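# Swap empty tip insert for full one and latch lid

## Task

Lift the empty insert out of tip box TB2 and deposit it in the plastics bin BIN (lowering it to the bin rim and releasing it to drop in is acceptable). Then take the full insert from the top of the yellow 200 uL refill tower and seat it in TB2 with its cut corner at the back left, seen from the box front (the side opposite the lid hinge), snapped in along both long edges. Close TB2's lid over it and push the lid's front edge down until it latches. At the end TB2, BIN and the yellow 200 uL tower must be upright on the table top, and the wrapped blue 1000 uL tower must be unchanged from its starting state. Nothing may count on the robot holding it in place; release everything and move the grippers away at the end.

## Robot and tools

ROBOT AND FRAME. Two 6-joint arms, left_arm and right_arm, each ending in a two-finger parallel gripper. All positions are in one scene frame: origin on the table top midway between the arms, +x out over the table, +z up, left_arm on the +y side. The names left and right do not tell you which side of a camera image an arm is on. Arm root links: left_arm at (-0.003, +0.310, 0) m, quat_wxyz (+0.997, 0, 0, +0.076); right_arm at (+0.045, -0.290, 0) m, quat_wxyz (+0.996, 0, 0, +0.086). The fingers point along the gripper's +z axis and close along its y axis. The reported end_effector_position is the spot between the finger pads, roughly 1 cm short of the fingertips; it can be inaccurate, increasingly so when the arm is stretched out.

JOINTS. Each arm lists its joints as waist, shoulder, elbow, wrist pitch, wrist yaw, wrist roll. Ranges in rad: waist -2.880 to 2.880, shoulder 0.000 to 3.142, elbow 0.000 to 3.019, wrist pitch -1.693 to 1.571, wrist yaw -1.571 to 1.571, wrist roll -2.094 to 2.094 (true ends may differ by up to 0.019).

ROW FORMAT (shared by execute_actions and move). One flat list of 14 numbers, each in [-1, 1], covering both arms even if one stays still: left_arm's six joint values then its opening, then right_arm's six joint values then its opening. Joint values are relative offsets, not angles, scaled so 1.0 equals 1.264 rad (waist), 1.32 (shoulder), 1.276 (elbow), 1.83 (wrist pitch), 1.686 (wrist yaw), 2.022 (wrist roll). The opening is absolute: +1 fully open (pad gap 0.094 m), -1 closed.

execute_actions(actions): a list of actions; each action is a table of up to 15 rows, one row per 1/30 s step; if shorter, its final row repeats to make 15 steps. Within an action every row's offsets are counted from the joint angles at the start of that action, not from the previous row; for the first action, from the last reported angles. If a requested angle lies more than 0.019 rad beyond a joint's range, that action is rejected for both arms; a malformed action, or a bad first action, rejects the whole call. An empty list just returns the current state and images.

move(target, speed, blocking): target is one 14-number row whose offsets are taken from the Joint positions in the latest result that showed them. All joints travel so they finish together, so the hand follows a curve; duration is held between 0.5 and 10 s. speed (0.01 to 2 rad/s, default 0.5) caps the joint that must travel farthest. Moves ignore obstacles and the other arm. Finger openings are applied at the outset. blocking=false returns after 0.5 s while motion continues; then use wait(0) to check, or stop, before sending more rows or moves. The extra move: line reports the outcome (done, off_target, moving, held, fault), limits=held or limits=none, and each arm's joint farthest from its target.

wait(seconds): 0 to 10; the arms keep their last command. stop(): brakes a running move; fingers continue. zoom_image(camera, region): region [x0, y0, x1, y1] in pixels, at most 504 by 504; cameras cam_head_left, cam_head_right, cam_left_wrist, cam_right_wrist, all 504x504. read_manual(section): only "licences". finished_scene(scene): ends the current scene by its number; irreversible.

RESULTS. The state line gives each gripper's position (m) and quat_wxyz. Joint positions and Joint velocities list, per arm, the six joints (rad, rad/s) then the pad gap (m). Joint targets shows what the joints are currently driven toward. grip_measured is the measured opening on the command scale. Action results also list joint angles at some steps; HELD with an arm name means that arm's command was partly held back that step. Other lines: "joint sent to its limit", "joint command not followed" (a clearance check altered targets), FAULT, MOTOR HOT (from 85 °C) and OVER-TEMPERATURE FAULT (at 100 °C the arm goes limp and drops).

MOTION LIMITS. Per step, each joint's target stays within a lead of its measured angle (waist 0.264, shoulder 0.32, elbow 0.276, wrist pitch 0.33, yaw 0.186, roll 0.522 rad), and targets are shrunk if they would put the gripper over 70 mm from where it is; big offsets therefore take several actions, and unfinished motion should be re-commanded. Offsets of a few mm may produce no hand motion. Sending all zeros can let an arm sag; resend offsets back to the desired angles, then zeros, adding more if a joint still lags.

GRIPPING. Command an opening below grip_measured to hold: about 0.03 below for a firm grip, less for a gentle one. Readings may be off by about 1 mm per gripper. Pad force caps at roughly 50 to 62 N, lower on parts under 2 mm thick, with a brief spike on first contact. Holding loads heats motors.

CAUTIONS. All boxes, the bin and both towers are free-standing and may also get occasional small pushes. Release the full insert only inside or on TB2, back on its own tower, or into BIN, and there it must touch nothing besides the box or tower (the empty insert lying flat in the box mouth is allowed). Do not knock anything off the table, let the arms collide or press each other, or make slams, drops and hard shoves. Faster moves and targets set deeper past contact press harder.

Each tool is called after "Request:" as name(argument=value, ...), one argument or row to a line, values as JSON.

## Session

Request:
execute_actions(
  actions=[],
)

Scene clock: 0.00 s.
left_arm: end_effector_position=(+0.1413, +0.9056, +0.3249) grip_measured=+1.000 end_effector_quat_wxyz=(+0.615, -0.450, +0.468, +0.447) | right_arm: end_effector_position=(+0.4862, -0.0618, +0.2972) grip_measured=+1.000 end_effector_quat_wxyz=(-0.104, +0.461, +0.759, +0.447)
Joint names: [waist, shoulder, elbow, wrist pitch, wrist yaw, wrist roll]
Joint positions: left_arm=[ 1.159  1.501  0.865  0.794 -0.082 -0.124  0.094] | right_arm=[ 0.065  1.303  1.152 -0.781 -0.766  1.594  0.094]
Joint velocities: left_arm=[-0.005 -0.015 -0.002  0.002 -0.007 -0.051  0.   ] | right_arm=[ 0.024 -0.005  0.002  0.002  0.051 -0.081  0.   ]
Motor temperatures (°C, as the motors report them): left_arm=[20 23 22 20 21 22] | right_arm=[20 22 20 20 24 22]
Joint targets: left_arm=[1.159 1.504 0.888 0.798 -0.082 -0.124] | right_arm=[0.065 1.308 1.175 -0.779 -0.766 1.594]

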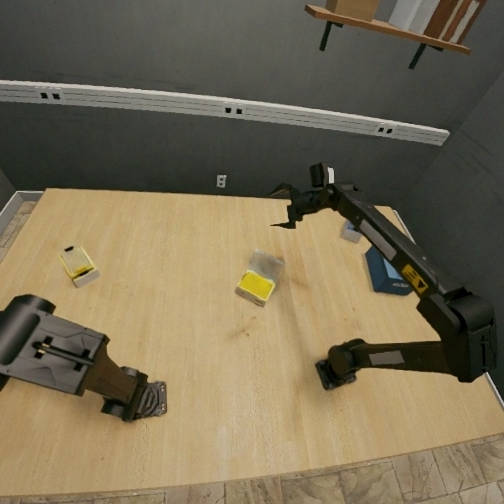

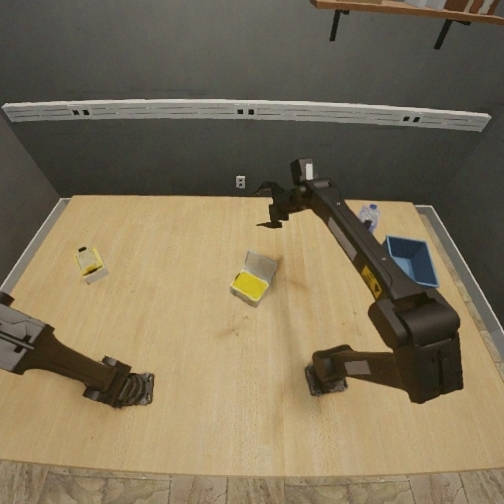

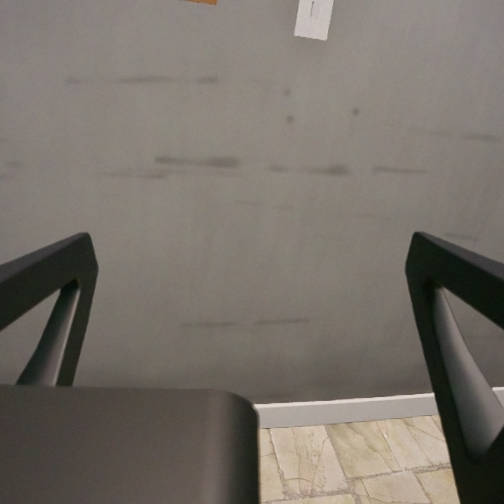

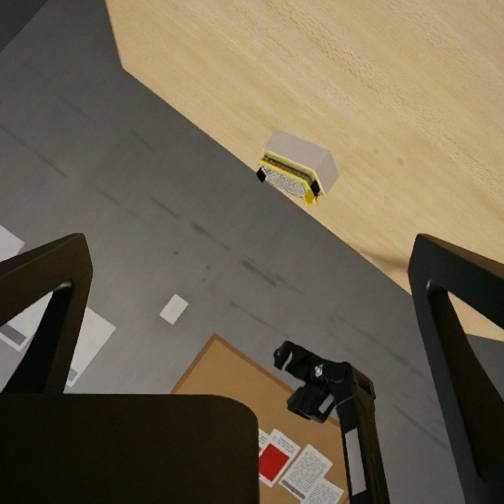

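Request:
zoom_image(
  camera="cam_head_left",
  region=[210, 230, 310, 330],
)

Request:
zoom_image(
  camera="cam_head_left",
  region=[40, 225, 120, 305],
)

Request:
zoom_image(
  camera="cam_right_wrist",
  region=[240, 110, 360, 230],
)

Request:
zoom_image(
  camera="cam_head_right",
  region=[330, 190, 460, 320],
)

Region (210, 230, 310, 330) of cam_head_left's 504x504 image, scaled by 5.040, with more detail than that image has.

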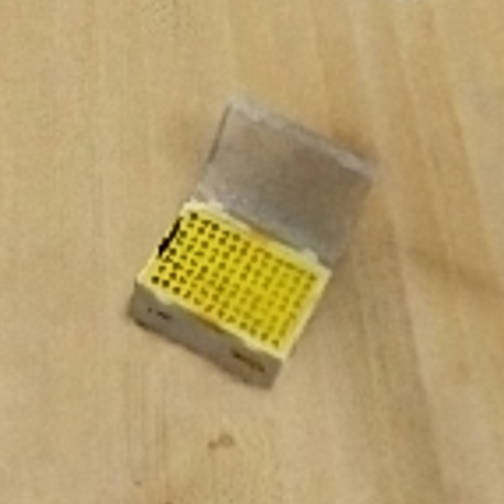

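Region (40, 225, 120, 305) of cam_head_left's 504x504 image, scaled by 6.300, with more detail than that image has.

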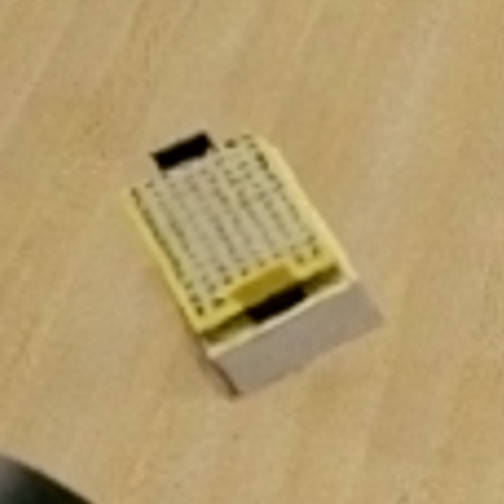

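Region (240, 110, 360, 230) of cam_right_wrist's 504x504 image, scaled by 4.200, with more detail than that image has.

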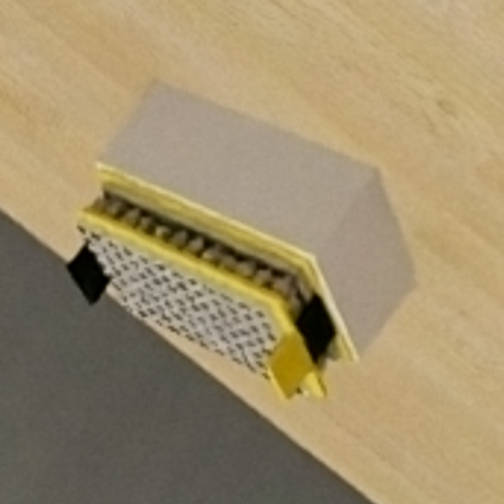

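Region (330, 190, 460, 320) of cam_head_right's 504x504 image, scaled by 3.877, with more detail than that image has.

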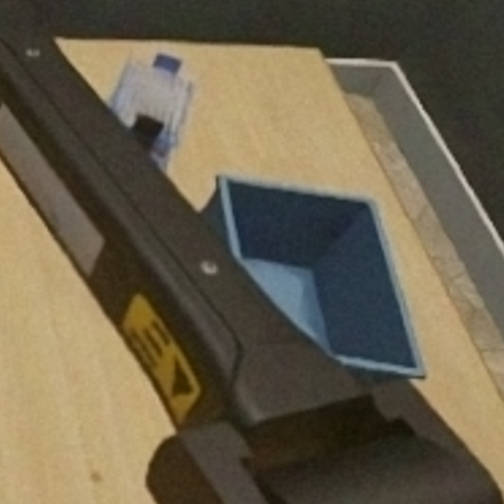

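Request:
move(
  target=[-0.58,-0.134,0.255,-0.867,0.049,0.061,1, 0.32,-0.2,-0.148,-0.039,0.454,-0.788,1],
  speed=0.8,
)

Scene clock: 44.57 s.
left_arm: end_effector_position=(+0.4245, +0.5901, +0.2372) grip_measured=+1.000 end_effector_quat_wxyz=(+0.282, -0.279, +0.914, +0.083) | right_arm: end_effector_position=(+0.3884, -0.0401, +0.2705) grip_measured=+1.000 end_effector_quat_wxyz=(+0.308, -0.286, +0.901, +0.104)
Joint names: [waist, shoulder, elbow, wrist pitch, wrist yaw, wrist roll]
Joint positions: left_arm=[ 0.43   1.331  1.136 -0.778 -0.    -0.011  0.094] | right_arm=[ 0.458  1.052  0.977 -0.834 -0.003  0.015  0.094]
Joint velocities: left_arm=[-0.005  0.005 -0.007 -0.012 -0.051 -0.051  0.   ] | right_arm=[-0.005 -0.005 -0.007  0.002 -0.081 -0.007  0.   ]
Motor temperatures (°C, as the motors report them): left_arm=[20 25 30 21 21 22] | right_arm=[20 23 30 20 24 22]
Joint targets: left_arm=[0.427 1.324 1.191 -0.792 0.000 -0.001] | right_arm=[0.470 1.039 0.963 -0.852 -0.001 0.000]
move: off_target (left_arm); limits=none; left_arm: farthest joint: the elbow, 0.054 radians from its target (0.325 radians at the start); right_arm: farthest joint: the wrist pitch, 0.019 radians from its target (0.072 radians at the start)

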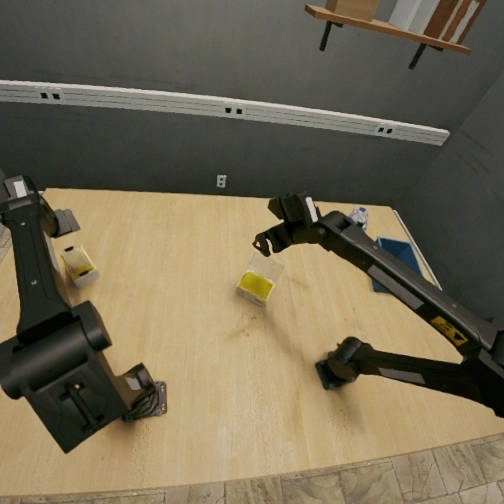

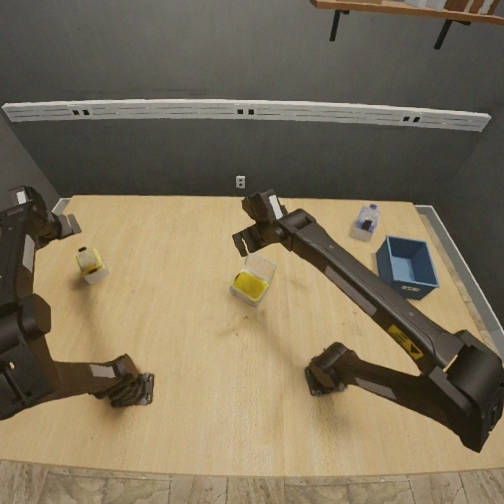

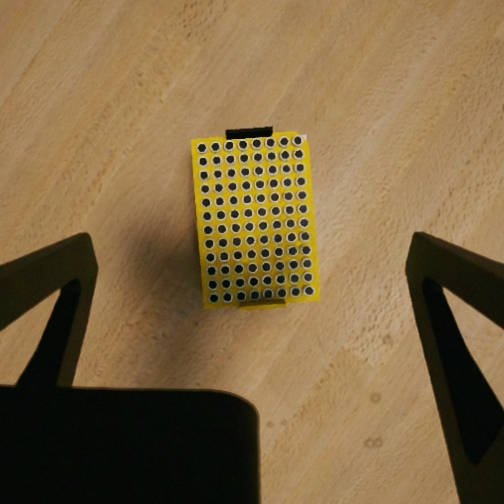

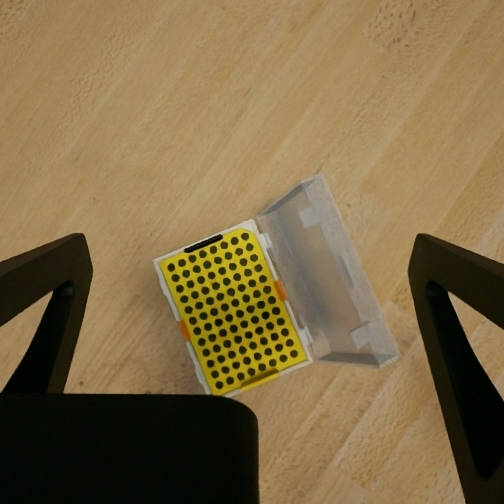

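Request:
zoom_image(
  camera="cam_right_wrist",
  region=[140, 160, 410, 430],
)

Request:
zoom_image(
  camera="cam_left_wrist",
  region=[160, 115, 360, 315],
)

Region (140, 160, 410, 430) of cam_right_wrist's 504x504 image, scaled by 1.867, with more detail than that image has.

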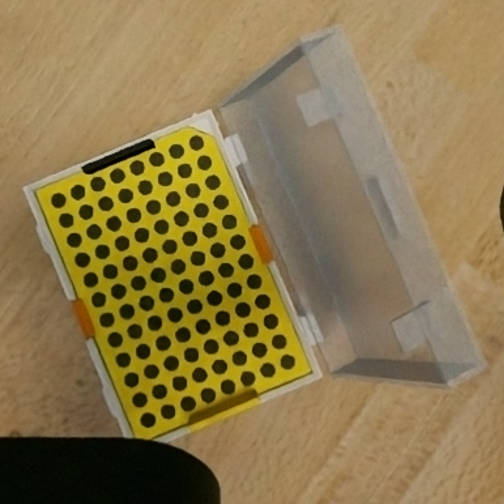

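Region (160, 115, 360, 315) of cam_left_wrist's 504x504 image, scaled by 2.520, with more detail than that image has.

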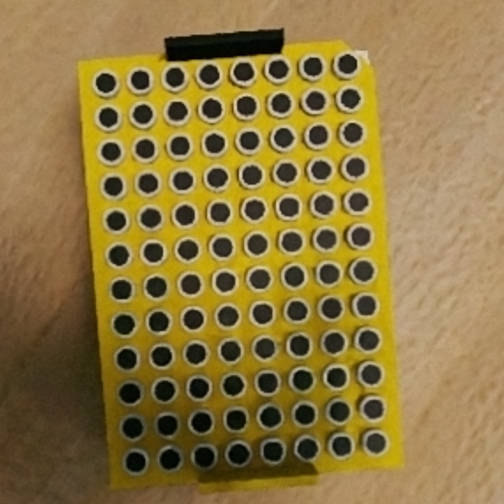

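Request:
move(
  target=[-0.6875,0.569,0.211,-0.36,0.645,1.0,1, -0.024,0.173,-0.024,-0.243,0.002,-0.987,-0.3],
  speed=0.8,
)

Scene clock: 125.00 s.
left_arm: end_effector_position=(+0.4076, +0.0283, +0.0528) grip_measured=+1.000 end_effector_quat_wxyz=(+0.222, +0.693, +0.468, -0.502) | right_arm: end_effector_position=(+0.3203, -0.0963, +0.1532) grip_measured=-0.297 end_effector_quat_wxyz=(-0.004, +0.961, -0.277, +0.002)
Joint names: [waist, shoulder, elbow, wrist pitch, wrist yaw, wrist roll]
Joint positions: left_arm=[-0.442  2.07   1.368 -1.421  1.085  2.001  0.094] | right_arm=[ 0.442  1.257  0.958 -1.262 -0.002 -1.967  0.033]
Joint velocities: left_arm=[-0.015  0.005 -0.002  0.017 -0.007 -0.051  0.   ] | right_arm=[-0.005 -0.005  0.007  0.012  0.081  0.022  0.001]
Motor temperatures (°C, as the motors report them): left_arm=[20 26 39 21 22 22] | right_arm=[20 23 29 20 24 23]
Joint targets: left_arm=[-0.439 2.082 1.406 -1.437 1.087 2.011] | right_arm=[0.427 1.280 0.946 -1.278 0.000 -1.981]
move: off_target (left_arm, right_arm); limits=none; left_arm: farthest joint: the elbow, 0.037 radians from its target (0.269 radians at the start); right_arm: farthest joint: the shoulder, 0.023 radians from its target (0.229 radians at the start)

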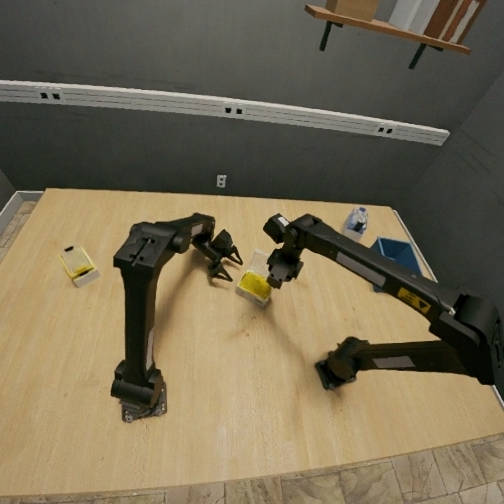

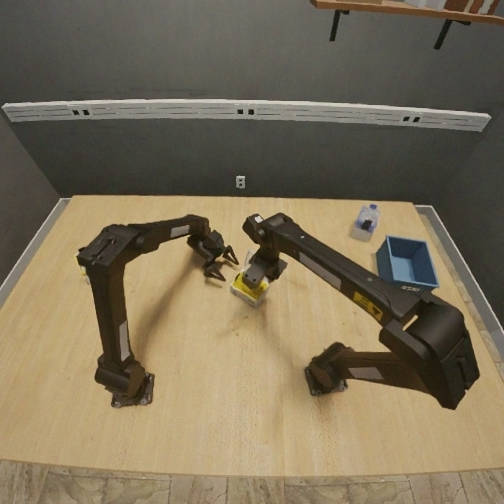

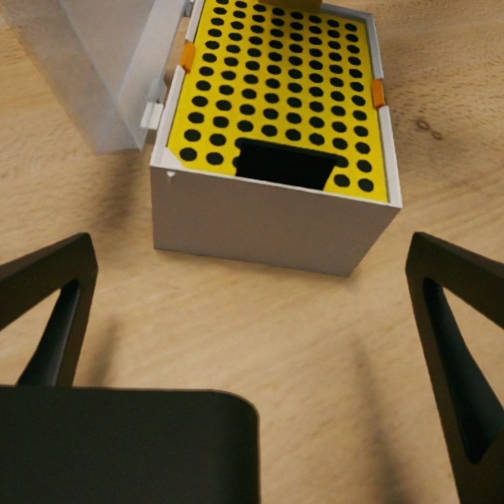

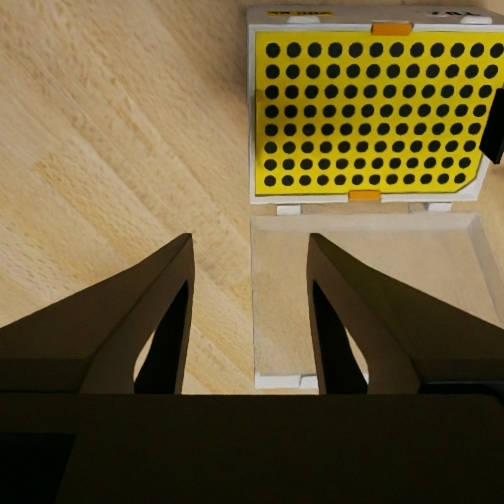

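Request:
move(
  target=[-0.0245,0.0258,-0.055,0.0668,0.014,0.046,1, 0,0.07,-0.0765,0.0875,0,0,-0.3],
  speed=0.2,
)

Scene clock: 134.50 s.
left_arm: end_effector_position=(+0.3910, +0.0219, +0.0273) grip_measured=+1.000 end_effector_quat_wxyz=(+0.254, +0.714, +0.428, -0.492) | right_arm: end_effector_position=(+0.3210, -0.0959, +0.0996) grip_measured=-0.297 end_effector_quat_wxyz=(+0.002, +0.961, -0.277, -0.003)
Joint names: [waist, shoulder, elbow, wrist pitch, wrist yaw, wrist roll]
Joint positions: left_arm=[-0.461  2.084  1.303 -1.312  1.107  2.08   0.094] | right_arm=[ 0.442  1.328  0.87  -1.119 -0.002 -1.967  0.033]
Joint velocities: left_arm=[-0.005 -0.015 -0.002 -0.002  0.037 -0.051  0.   ] | right_arm=[ 0.005 -0.015 -0.017  0.007  0.051 -0.037 -0.001]
Motor temperatures (°C, as the motors report them): left_arm=[20 27 36 21 22 22] | right_arm=[20 23 28 20 24 23]
Joint targets: left_arm=[-0.473 2.104 1.298 -1.299 1.109 2.090] | right_arm=[0.442 1.350 0.860 -1.102 -0.002 -1.967]
joint sent to its limit (left arm) — the command would take the wrist roll past its upper limit, so that joint was sent only as far as its limit.
move: off_target (right_arm); limits=none; left_arm: farthest joint: the shoulder, 0.020 radians from its target (0.034 radians at the start); right_arm: farthest joint: the shoulder, 0.021 radians from its target (0.092 radians at the start)

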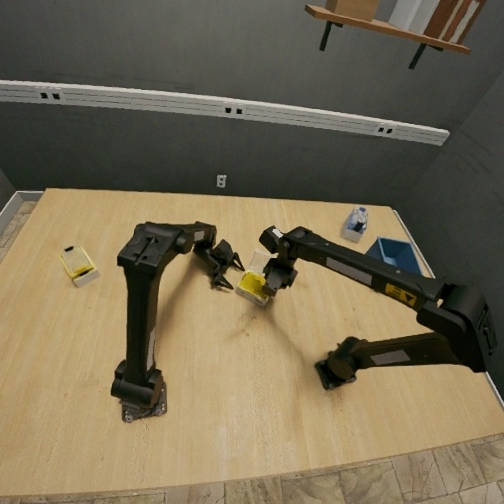

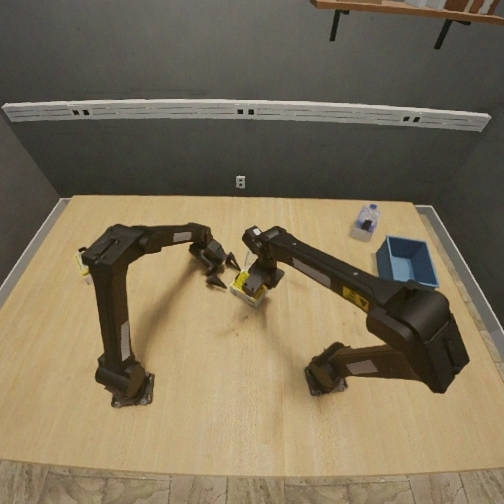

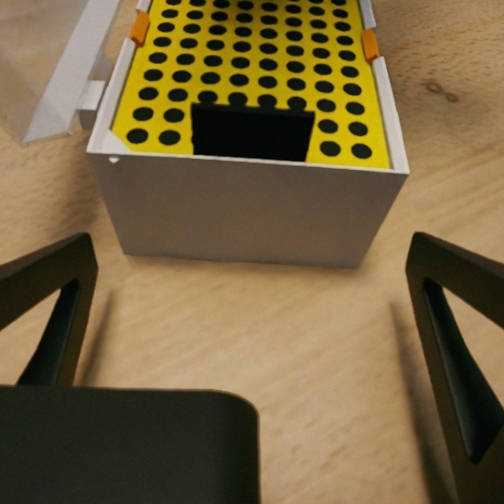

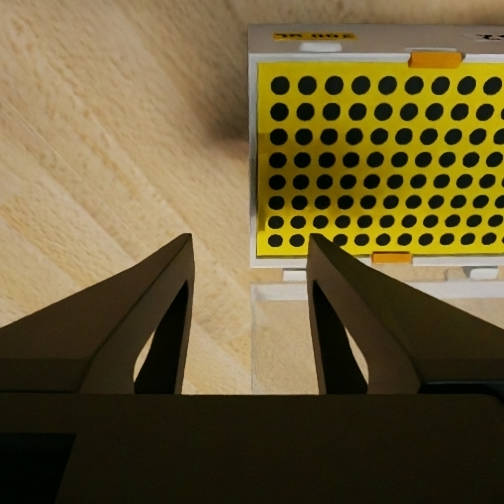

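Request:
move(
  target=[-0.0744,-0.030,-0.041,0.0923,0.0185,-0.0485,1, 0,0,0,0,0,0,-0.3],
  speed=0.15,
)

Scene clock: 144.20 s.
left_arm: end_effector_position=(+0.3709, -0.0147, +0.0225) grip_measured=+1.000 end_effector_quat_wxyz=(+0.265, +0.730, +0.402, -0.485) | right_arm: end_effector_position=(+0.3210, -0.0959, +0.0996) grip_measured=-0.297 end_effector_quat_wxyz=(+0.002, +0.961, -0.277, -0.003)
Joint names: [waist, shoulder, elbow, wrist pitch, wrist yaw, wrist roll]
Joint positions: left_arm=[-0.545  2.06   1.257 -1.156  1.136  1.992  0.094] | right_arm=[ 0.442  1.328  0.87  -1.119 -0.002 -1.967  0.033]
Joint velocities: left_arm=[ 0.005 -0.005  0.007  0.002 -0.037 -0.022  0.   ] | right_arm=[-0.005 -0.005 -0.002 -0.007 -0.051  0.022  0.   ]
Motor temperatures (°C, as the motors report them): left_arm=[20 28 33 21 22 22] | right_arm=[20 23 28 20 24 23]
Joint targets: left_arm=[-0.555 2.045 1.250 -1.143 1.138 1.982] | right_arm=[0.442 1.328 0.870 -1.119 -0.002 -1.967]
move: done; limits=none; left_arm: farthest joint: the shoulder, 0.016 radians from its target (0.040 radians at the start); right_arm: farthest joint: the waist, 0.000 radians from its target (0.000 radians at the start)

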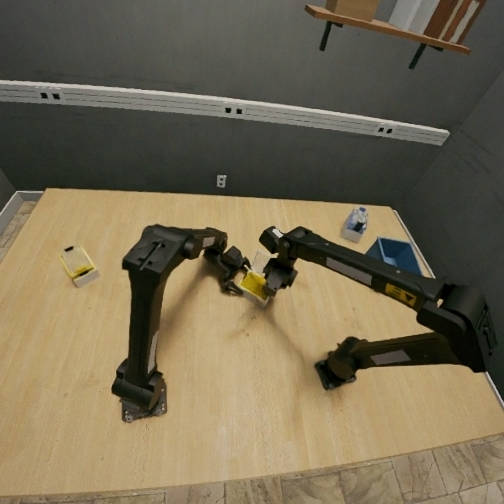

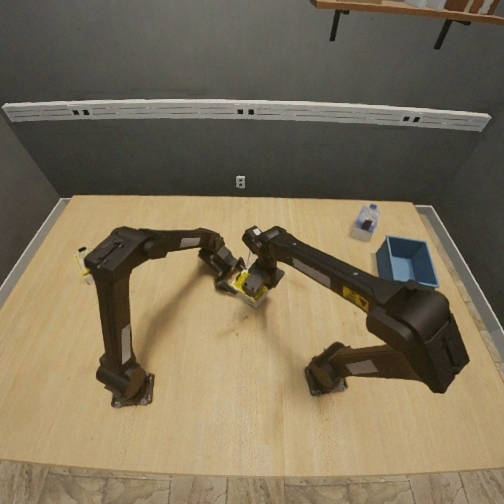

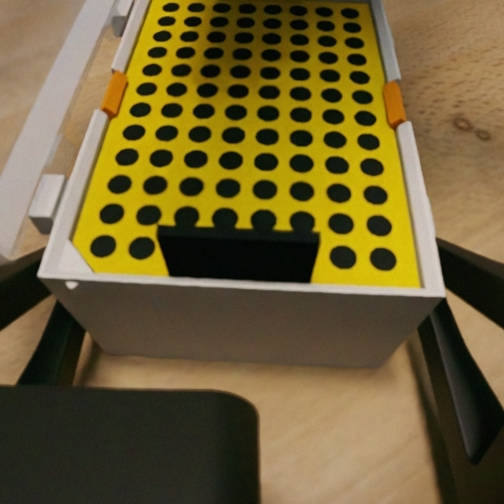

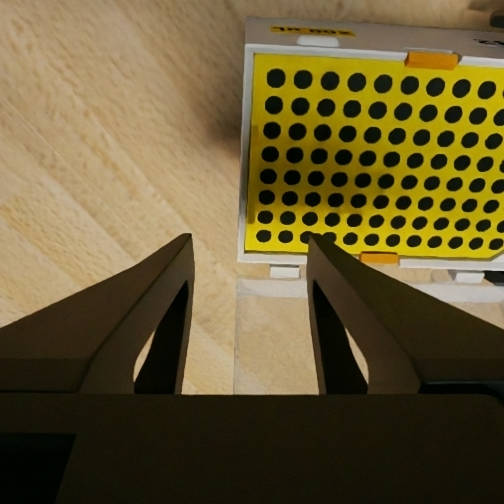

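Request:
execute_actions(
  actions=[
    [[0,0,0,0,0,0,0.9, 0,0,0,0,0,0,-0.3],[0,0,0,0,0,0,0.88, 0,0,0,0,0,0,-0.3],[0,0,0,0,0,0,0.86, 0,0,0,0,0,0,-0.3],[0,0,0,0,0,0,0.84, 0,0,0,0,0,0,-0.3],[0,0,0,0,0,0,0.82, 0,0,0,0,0,0,-0.3],[0,0,0,0,0,0,0.8, 0,0,0,0,0,0,-0.3],[0,0,0,0,0,0,0.78, 0,0,0,0,0,0,-0.3],[0,0,0,0,0,0,0.76, 0,0,0,0,0,0,-0.3],[0,0,0,0,0,0,0.74, 0,0,0,0,0,0,-0.3]],
  ],
)

Scene clock: 147.90 s.
left_arm: end_effector_position=(+0.3709, -0.0147, +0.0225) grip_measured=+0.812 end_effector_quat_wxyz=(+0.265, +0.730, +0.402, -0.485) | right_arm: end_effector_position=(+0.3210, -0.0959, +0.0996) grip_measured=-0.297 end_effector_quat_wxyz=(+0.002, +0.961, -0.277, -0.003)
Joint names: [waist, shoulder, elbow, wrist pitch, wrist yaw, wrist roll]
Joint positions: left_arm=[-0.545  2.06   1.257 -1.156  1.136  1.992  0.085] | right_arm=[ 0.442  1.328  0.87  -1.119 -0.002 -1.967  0.033]
Joint velocities: left_arm=[ 0.005 -0.005  0.002 -0.017  0.022  0.066 -0.   ] | right_arm=[-0.015  0.005 -0.007 -0.002 -0.051  0.037 -0.   ]
Motor temperatures (°C, as the motors report them): left_arm=[20 28 33 21 22 22] | right_arm=[20 23 28 20 24 23]
Joint targets: left_arm=[-0.545 2.060 1.257 -1.156 1.136 1.992] | right_arm=[0.442 1.328 0.870 -1.119 -0.002 -1.967]
Step readings (joint positions):
0: left_arm=[-0.545 2.060 1.257 -1.156 1.136 1.992] | right_arm=[0.442 1.328 0.870 -1.119 -0.002 -1.967]
1: left_arm=[-0.545 2.060 1.257 -1.156 1.136 1.992] | right_arm=[0.442 1.328 0.870 -1.119 -0.002 -1.967]
2: left_arm=[-0.545 2.060 1.257 -1.156 1.136 1.992] | right_arm=[0.442 1.328 0.870 -1.119 -0.002 -1.967]
4: left_arm=[-0.545 2.060 1.257 -1.156 1.136 1.992] | right_arm=[0.442 1.328 0.870 -1.119 -0.002 -1.967]
8: left_arm=[-0.545 2.060 1.257 -1.156 1.136 1.992] | right_arm=[0.442 1.328 0.870 -1.119 -0.002 -1.967]
15: Joint positions above

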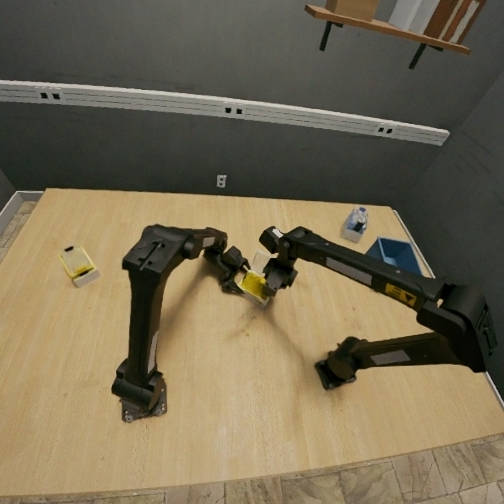

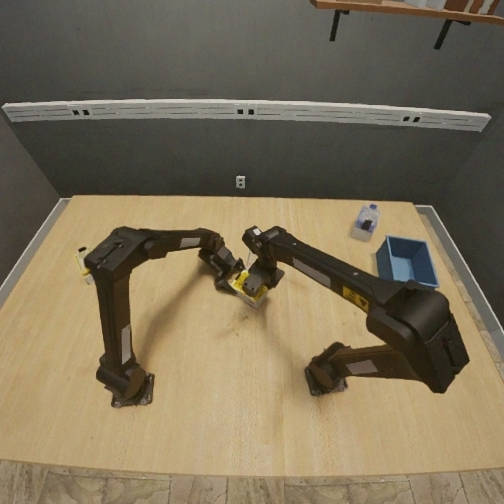

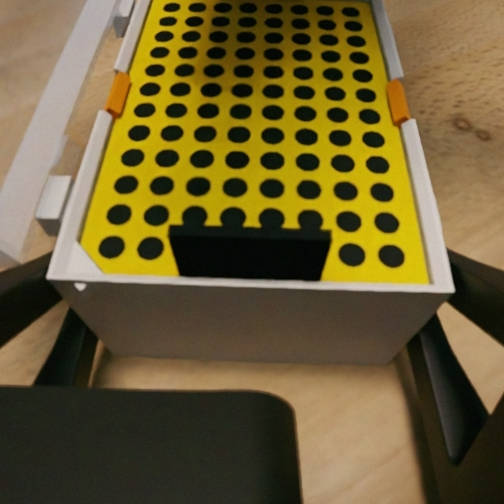

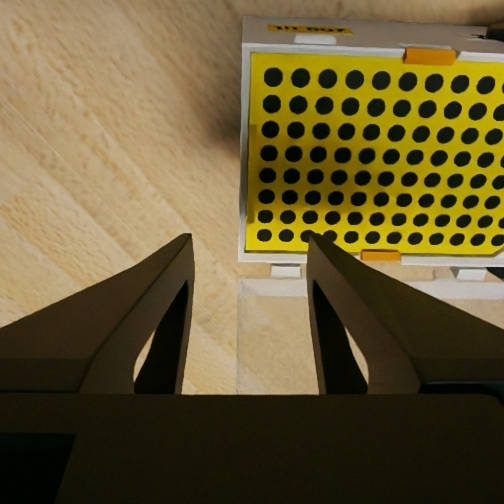

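Request:
move(
  target=[0,0,0,0,0,0,0.76, 0.012,0.042,-0.047,0.0588,0,0.017,-0.5],
  speed=0.15,
)

Scene clock: 152.43 s.
left_arm: end_effector_position=(+0.3709, -0.0147, +0.0225) grip_measured=+0.812 end_effector_quat_wxyz=(+0.265, +0.730, +0.402, -0.485) | right_arm: end_effector_position=(+0.3205, -0.0960, +0.0725) grip_measured=-0.497 end_effector_quat_wxyz=(-0.001, +0.958, -0.286, -0.001)
Joint names: [waist, shoulder, elbow, wrist pitch, wrist yaw, wrist roll]
Joint positions: left_arm=[-0.545  2.06   1.257 -1.156  1.136  1.992  0.085] | right_arm=[ 0.443  1.361  0.82  -1.029 -0.002 -1.947  0.024]
Joint velocities: left_arm=[ 0.005 -0.015  0.007 -0.002 -0.081 -0.022 -0.   ] | right_arm=[ 0.015  0.005  0.002  0.002  0.007 -0.037 -0.001]
Motor temperatures (°C, as the motors report them): left_arm=[20 29 32 21 22 22] | right_arm=[20 24 28 20 24 23]
Joint targets: left_arm=[-0.545 2.060 1.257 -1.156 1.136 1.992] | right_arm=[0.458 1.384 0.810 -1.011 -0.002 -1.933]
move: off_target (right_arm); limits=none; left_arm: farthest joint: the waist, 0.000 radians from its target (0.000 radians at the start); right_arm: farthest joint: the shoulder, 0.022 radians from its target (0.055 radians at the start)

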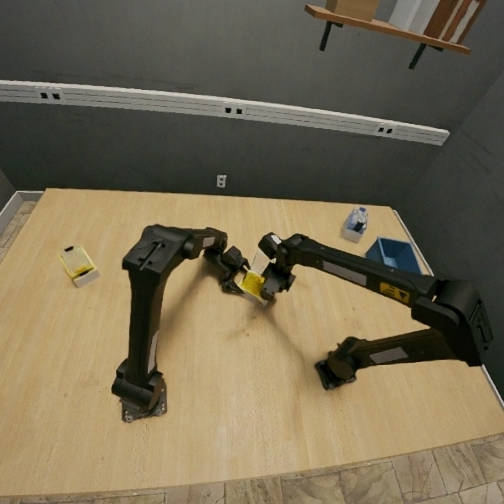

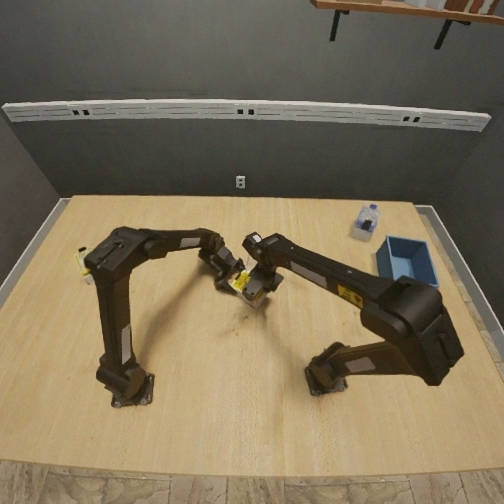

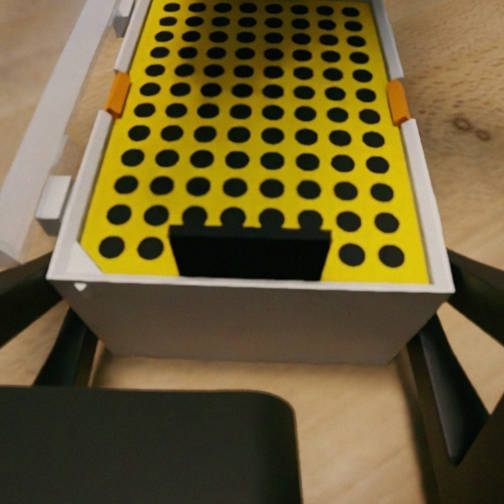

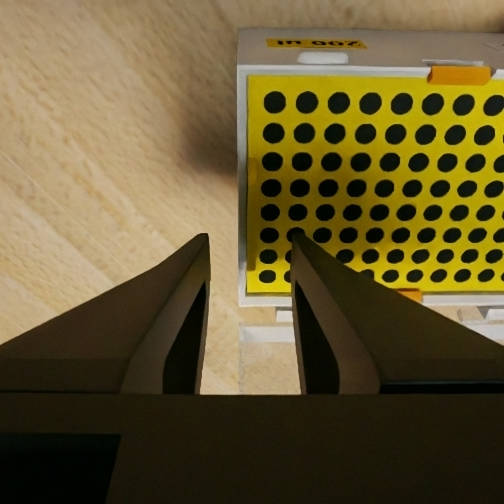

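Request:
zoom_image(
  camera="cam_right_wrist",
  region=[180, 130, 380, 330],
)

Region (180, 130, 380, 330) of cam_right_wrist's 504x504 image, scaled by 2.520, with more detail than that image has.

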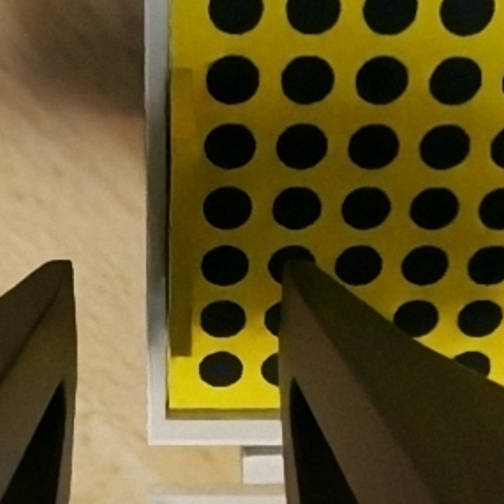

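Request:
move(
  target=[0,0,0,0,0,0,0.76, 0.02,0.0345,-0.03,0.0376,0,0.012,-0.6],
  speed=0.1,
)

Scene clock: 160.07 s.
left_arm: end_effector_position=(+0.3709, -0.0147, +0.0225) grip_measured=+0.812 end_effector_quat_wxyz=(+0.265, +0.730, +0.402, -0.485) | right_arm: end_effector_position=(+0.3174, -0.0937, +0.0567) grip_measured=-0.597 end_effector_quat_wxyz=(-0.002, +0.958, -0.286, +0.000)
Joint names: [waist, shoulder, elbow, wrist pitch, wrist yaw, wrist roll]
Joint positions: left_arm=[-0.545  2.06   1.257 -1.156  1.136  1.992  0.085] | right_arm=[ 0.454  1.383  0.793 -0.977 -0.002 -1.937  0.019]
Joint velocities: left_arm=[-0.005 -0.005 -0.012  0.002 -0.022  0.037  0.   ] | right_arm=[ 0.005 -0.005 -0.007 -0.017  0.022 -0.051 -0.   ]
Motor temperatures (°C, as the motors report them): left_arm=[20 29 31 20 22 22] | right_arm=[20 24 28 20 24 23]
Joint targets: left_arm=[-0.545 2.060 1.257 -1.156 1.136 1.992] | right_arm=[0.468 1.407 0.782 -0.960 -0.002 -1.923]
move: off_target (right_arm); limits=none; left_arm: farthest joint: the waist, 0.000 radians from its target (0.000 radians at the start); right_arm: farthest joint: the shoulder, 0.023 radians from its target (0.045 radians at the start)

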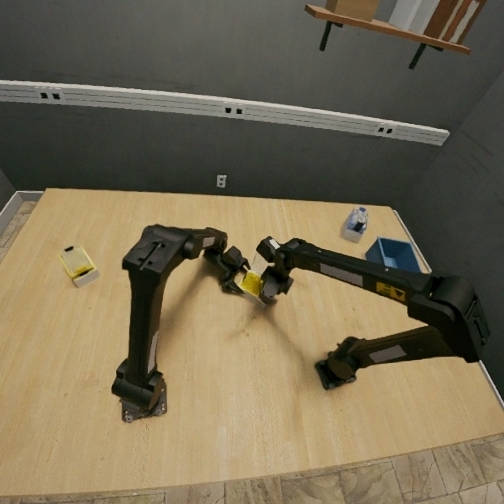

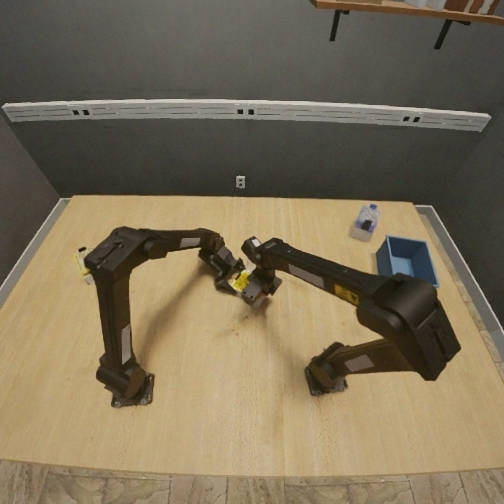

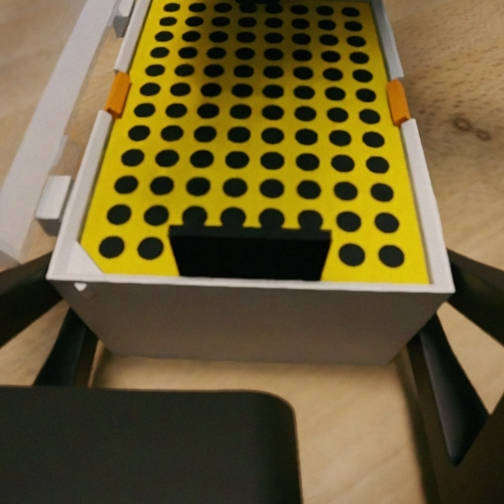

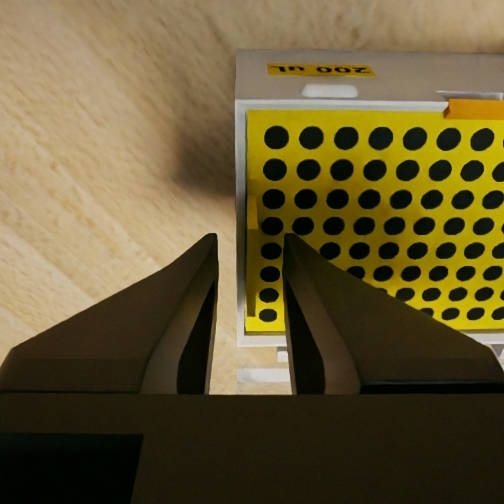

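Request:
execute_actions(
  actions=[
    [[0,0,0,0,0,0,0.76, 0,0,0,0,0,0,-0.7],[0,0,0,0,0,0,0.76, 0,0,0,0,0,0,-0.75],[0,0,0,0,0,0,0.76, 0,0,0,0,0,0,-0.8],[0,0,0,0,0,0,0.76, 0,0,0,0,0,0,-0.84],[0,0,0,0,0,0,0.76, 0,0,0,0,0,0,-0.87],[0,0,0,0,0,0,0.76, 0,0,0,0,0,0,-0.9],[0,0,0,0,0,0,0.76, 0,0,0,0,0,0,-0.92],[0,0,0,0,0,0,0.76, 0,0,0,0,0,0,-0.94],[0,0,0,0,0,0,0.76, 0,0,0,0,0,0,-0.96],[0,0,0,0,0,0,0.76, 0,0,0,0,0,0,-1]],
  ],
)

Scene clock: 164.50 s.
left_arm: end_effector_position=(+0.3709, -0.0147, +0.0225) grip_measured=+0.812 end_effector_quat_wxyz=(+0.265, +0.730, +0.402, -0.485) | right_arm: end_effector_position=(+0.3174, -0.0937, +0.0567) grip_measured=-0.975 end_effector_quat_wxyz=(-0.002, +0.958, -0.286, +0.000)
Joint names: [waist, shoulder, elbow, wrist pitch, wrist yaw, wrist roll]
Joint positions: left_arm=[-0.545  2.06   1.257 -1.156  1.136  1.992  0.085] | right_arm=[ 0.454  1.383  0.793 -0.977 -0.002 -1.937  0.001]
Joint velocities: left_arm=[-0.005 -0.005  0.002 -0.007  0.095  0.007 -0.001] | right_arm=[ 0.015  0.005 -0.012  0.002  0.022  0.022 -0.001]
Motor temperatures (°C, as the motors report them): left_arm=[20 29 31 20 22 22] | right_arm=[20 24 28 20 24 23]
Joint targets: left_arm=[-0.545 2.060 1.257 -1.156 1.136 1.992] | right_arm=[0.454 1.383 0.793 -0.977 -0.002 -1.937]
Step readings (joint positions):
0: left_arm=[-0.545 2.060 1.257 -1.156 1.136 1.992] | right_arm=[0.454 1.383 0.793 -0.977 -0.002 -1.937]
1: left_arm=[-0.545 2.060 1.257 -1.156 1.136 1.992] | right_arm=[0.454 1.383 0.793 -0.977 -0.002 -1.937]
2: left_arm=[-0.545 2.060 1.257 -1.156 1.136 1.992] | right_arm=[0.454 1.383 0.793 -0.977 -0.002 -1.937]
4: left_arm=[-0.545 2.060 1.257 -1.156 1.136 1.992] | right_arm=[0.454 1.383 0.793 -0.977 -0.002 -1.937]
8: left_arm=[-0.545 2.060 1.257 -1.156 1.136 1.992] | right_arm=[0.454 1.383 0.793 -0.977 -0.002 -1.937]
15: Joint positions above

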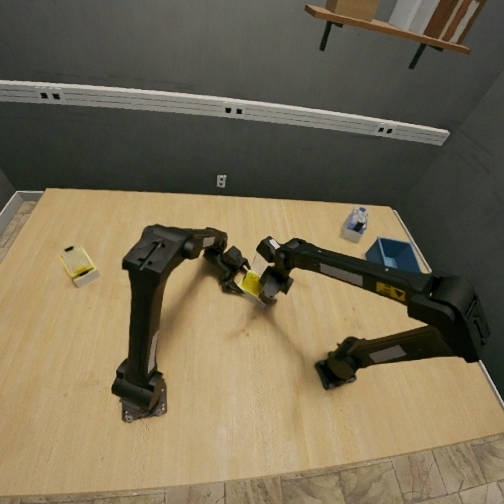

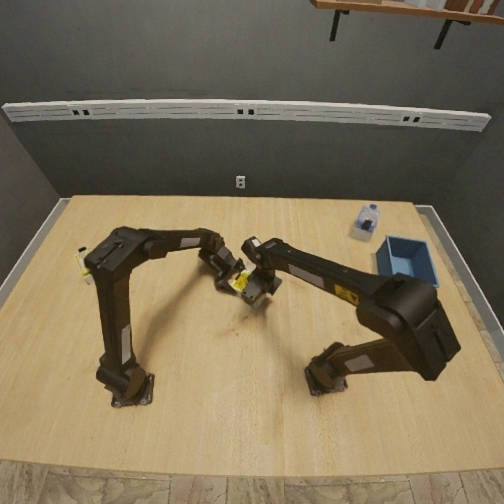

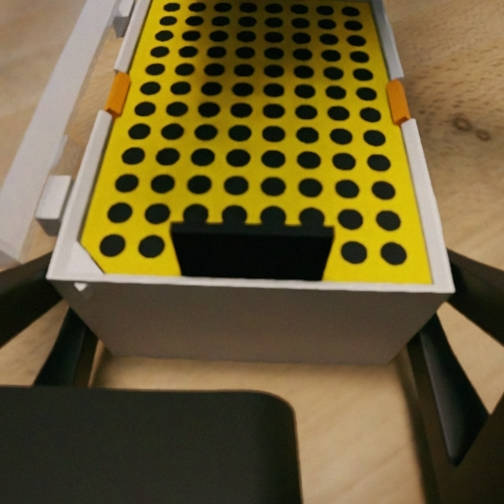

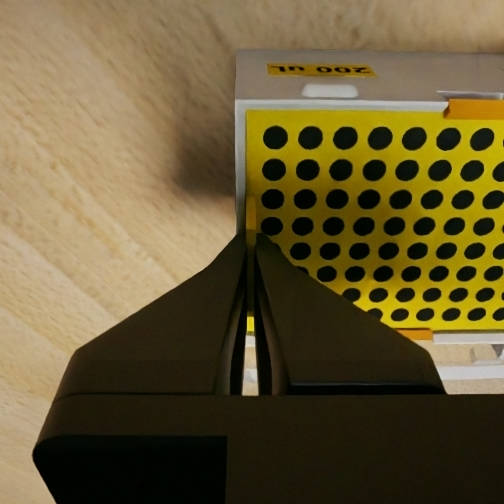

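Request:
move(
  target=[0,0,0,0,0,0,0.76, 0,-0.027,0.057,-0.036,0,0,-1],
  speed=0.06,
)

Scene clock: 167.77 s.
left_arm: end_effector_position=(+0.3713, -0.0158, +0.0246) grip_measured=+0.812 end_effector_quat_wxyz=(+0.269, +0.727, +0.402, -0.488) | right_arm: end_effector_position=(+0.3177, -0.0942, +0.0628) grip_measured=-0.975 end_effector_quat_wxyz=(+0.006, +0.958, -0.286, -0.003)
Joint names: [waist, shoulder, elbow, wrist pitch, wrist yaw, wrist roll]
Joint positions: left_arm=[-0.545  2.059  1.257 -1.156  1.148  1.992  0.085] | right_arm=[ 0.454  1.383  0.812 -1.013  0.001 -1.937  0.001]
Joint velocities: left_arm=[-0.024  0.005 -0.027 -0.002 -0.037  0.051 -0.   ] | right_arm=[ 0.005 -0.015  0.017  0.002  0.037 -0.066  0.001]
Motor temperatures (°C, as the motors report them): left_arm=[20 29 31 20 22 22] | right_arm=[20 24 28 20 24 23]
Joint targets: left_arm=[-0.545 2.060 1.257 -1.156 1.135 1.992] | right_arm=[0.454 1.348 0.866 -1.043 -0.002 -1.937]
move: off_target (right_arm); limits=none; left_arm: farthest joint: the wrist yaw, 0.012 radians from its target (0.000 radians at the start); right_arm: farthest joint: the elbow, 0.054 radians from its target (0.073 radians at the start)

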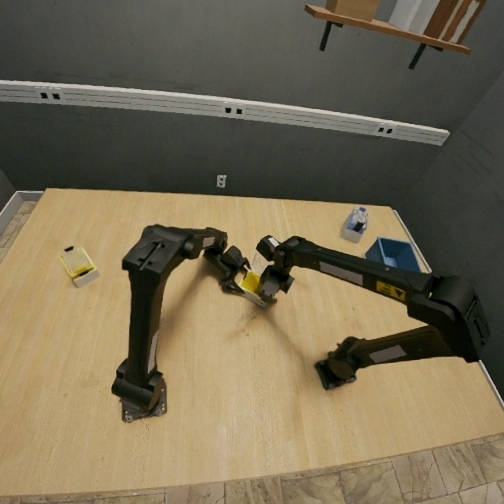

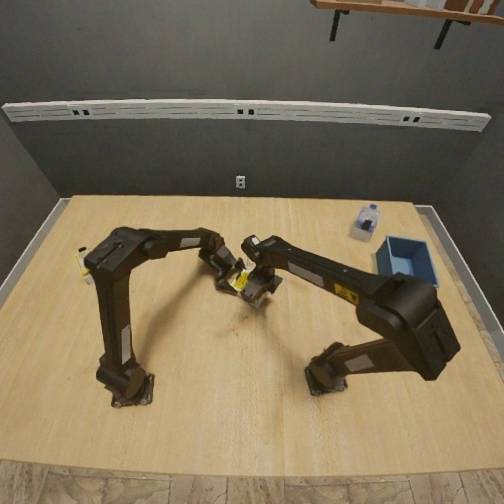

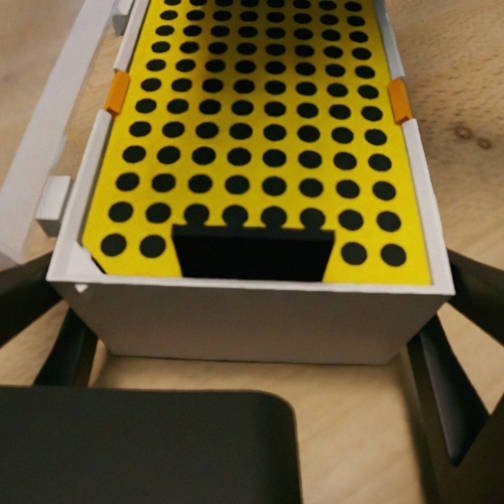

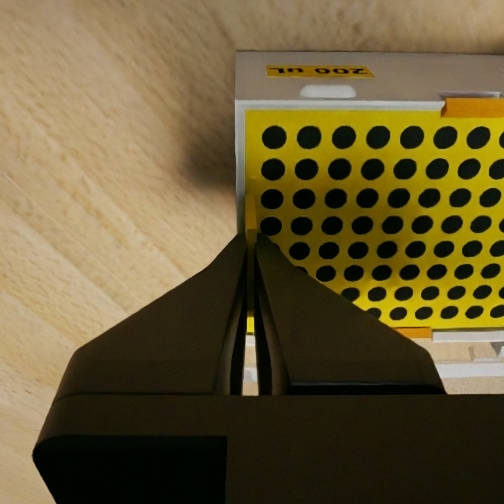

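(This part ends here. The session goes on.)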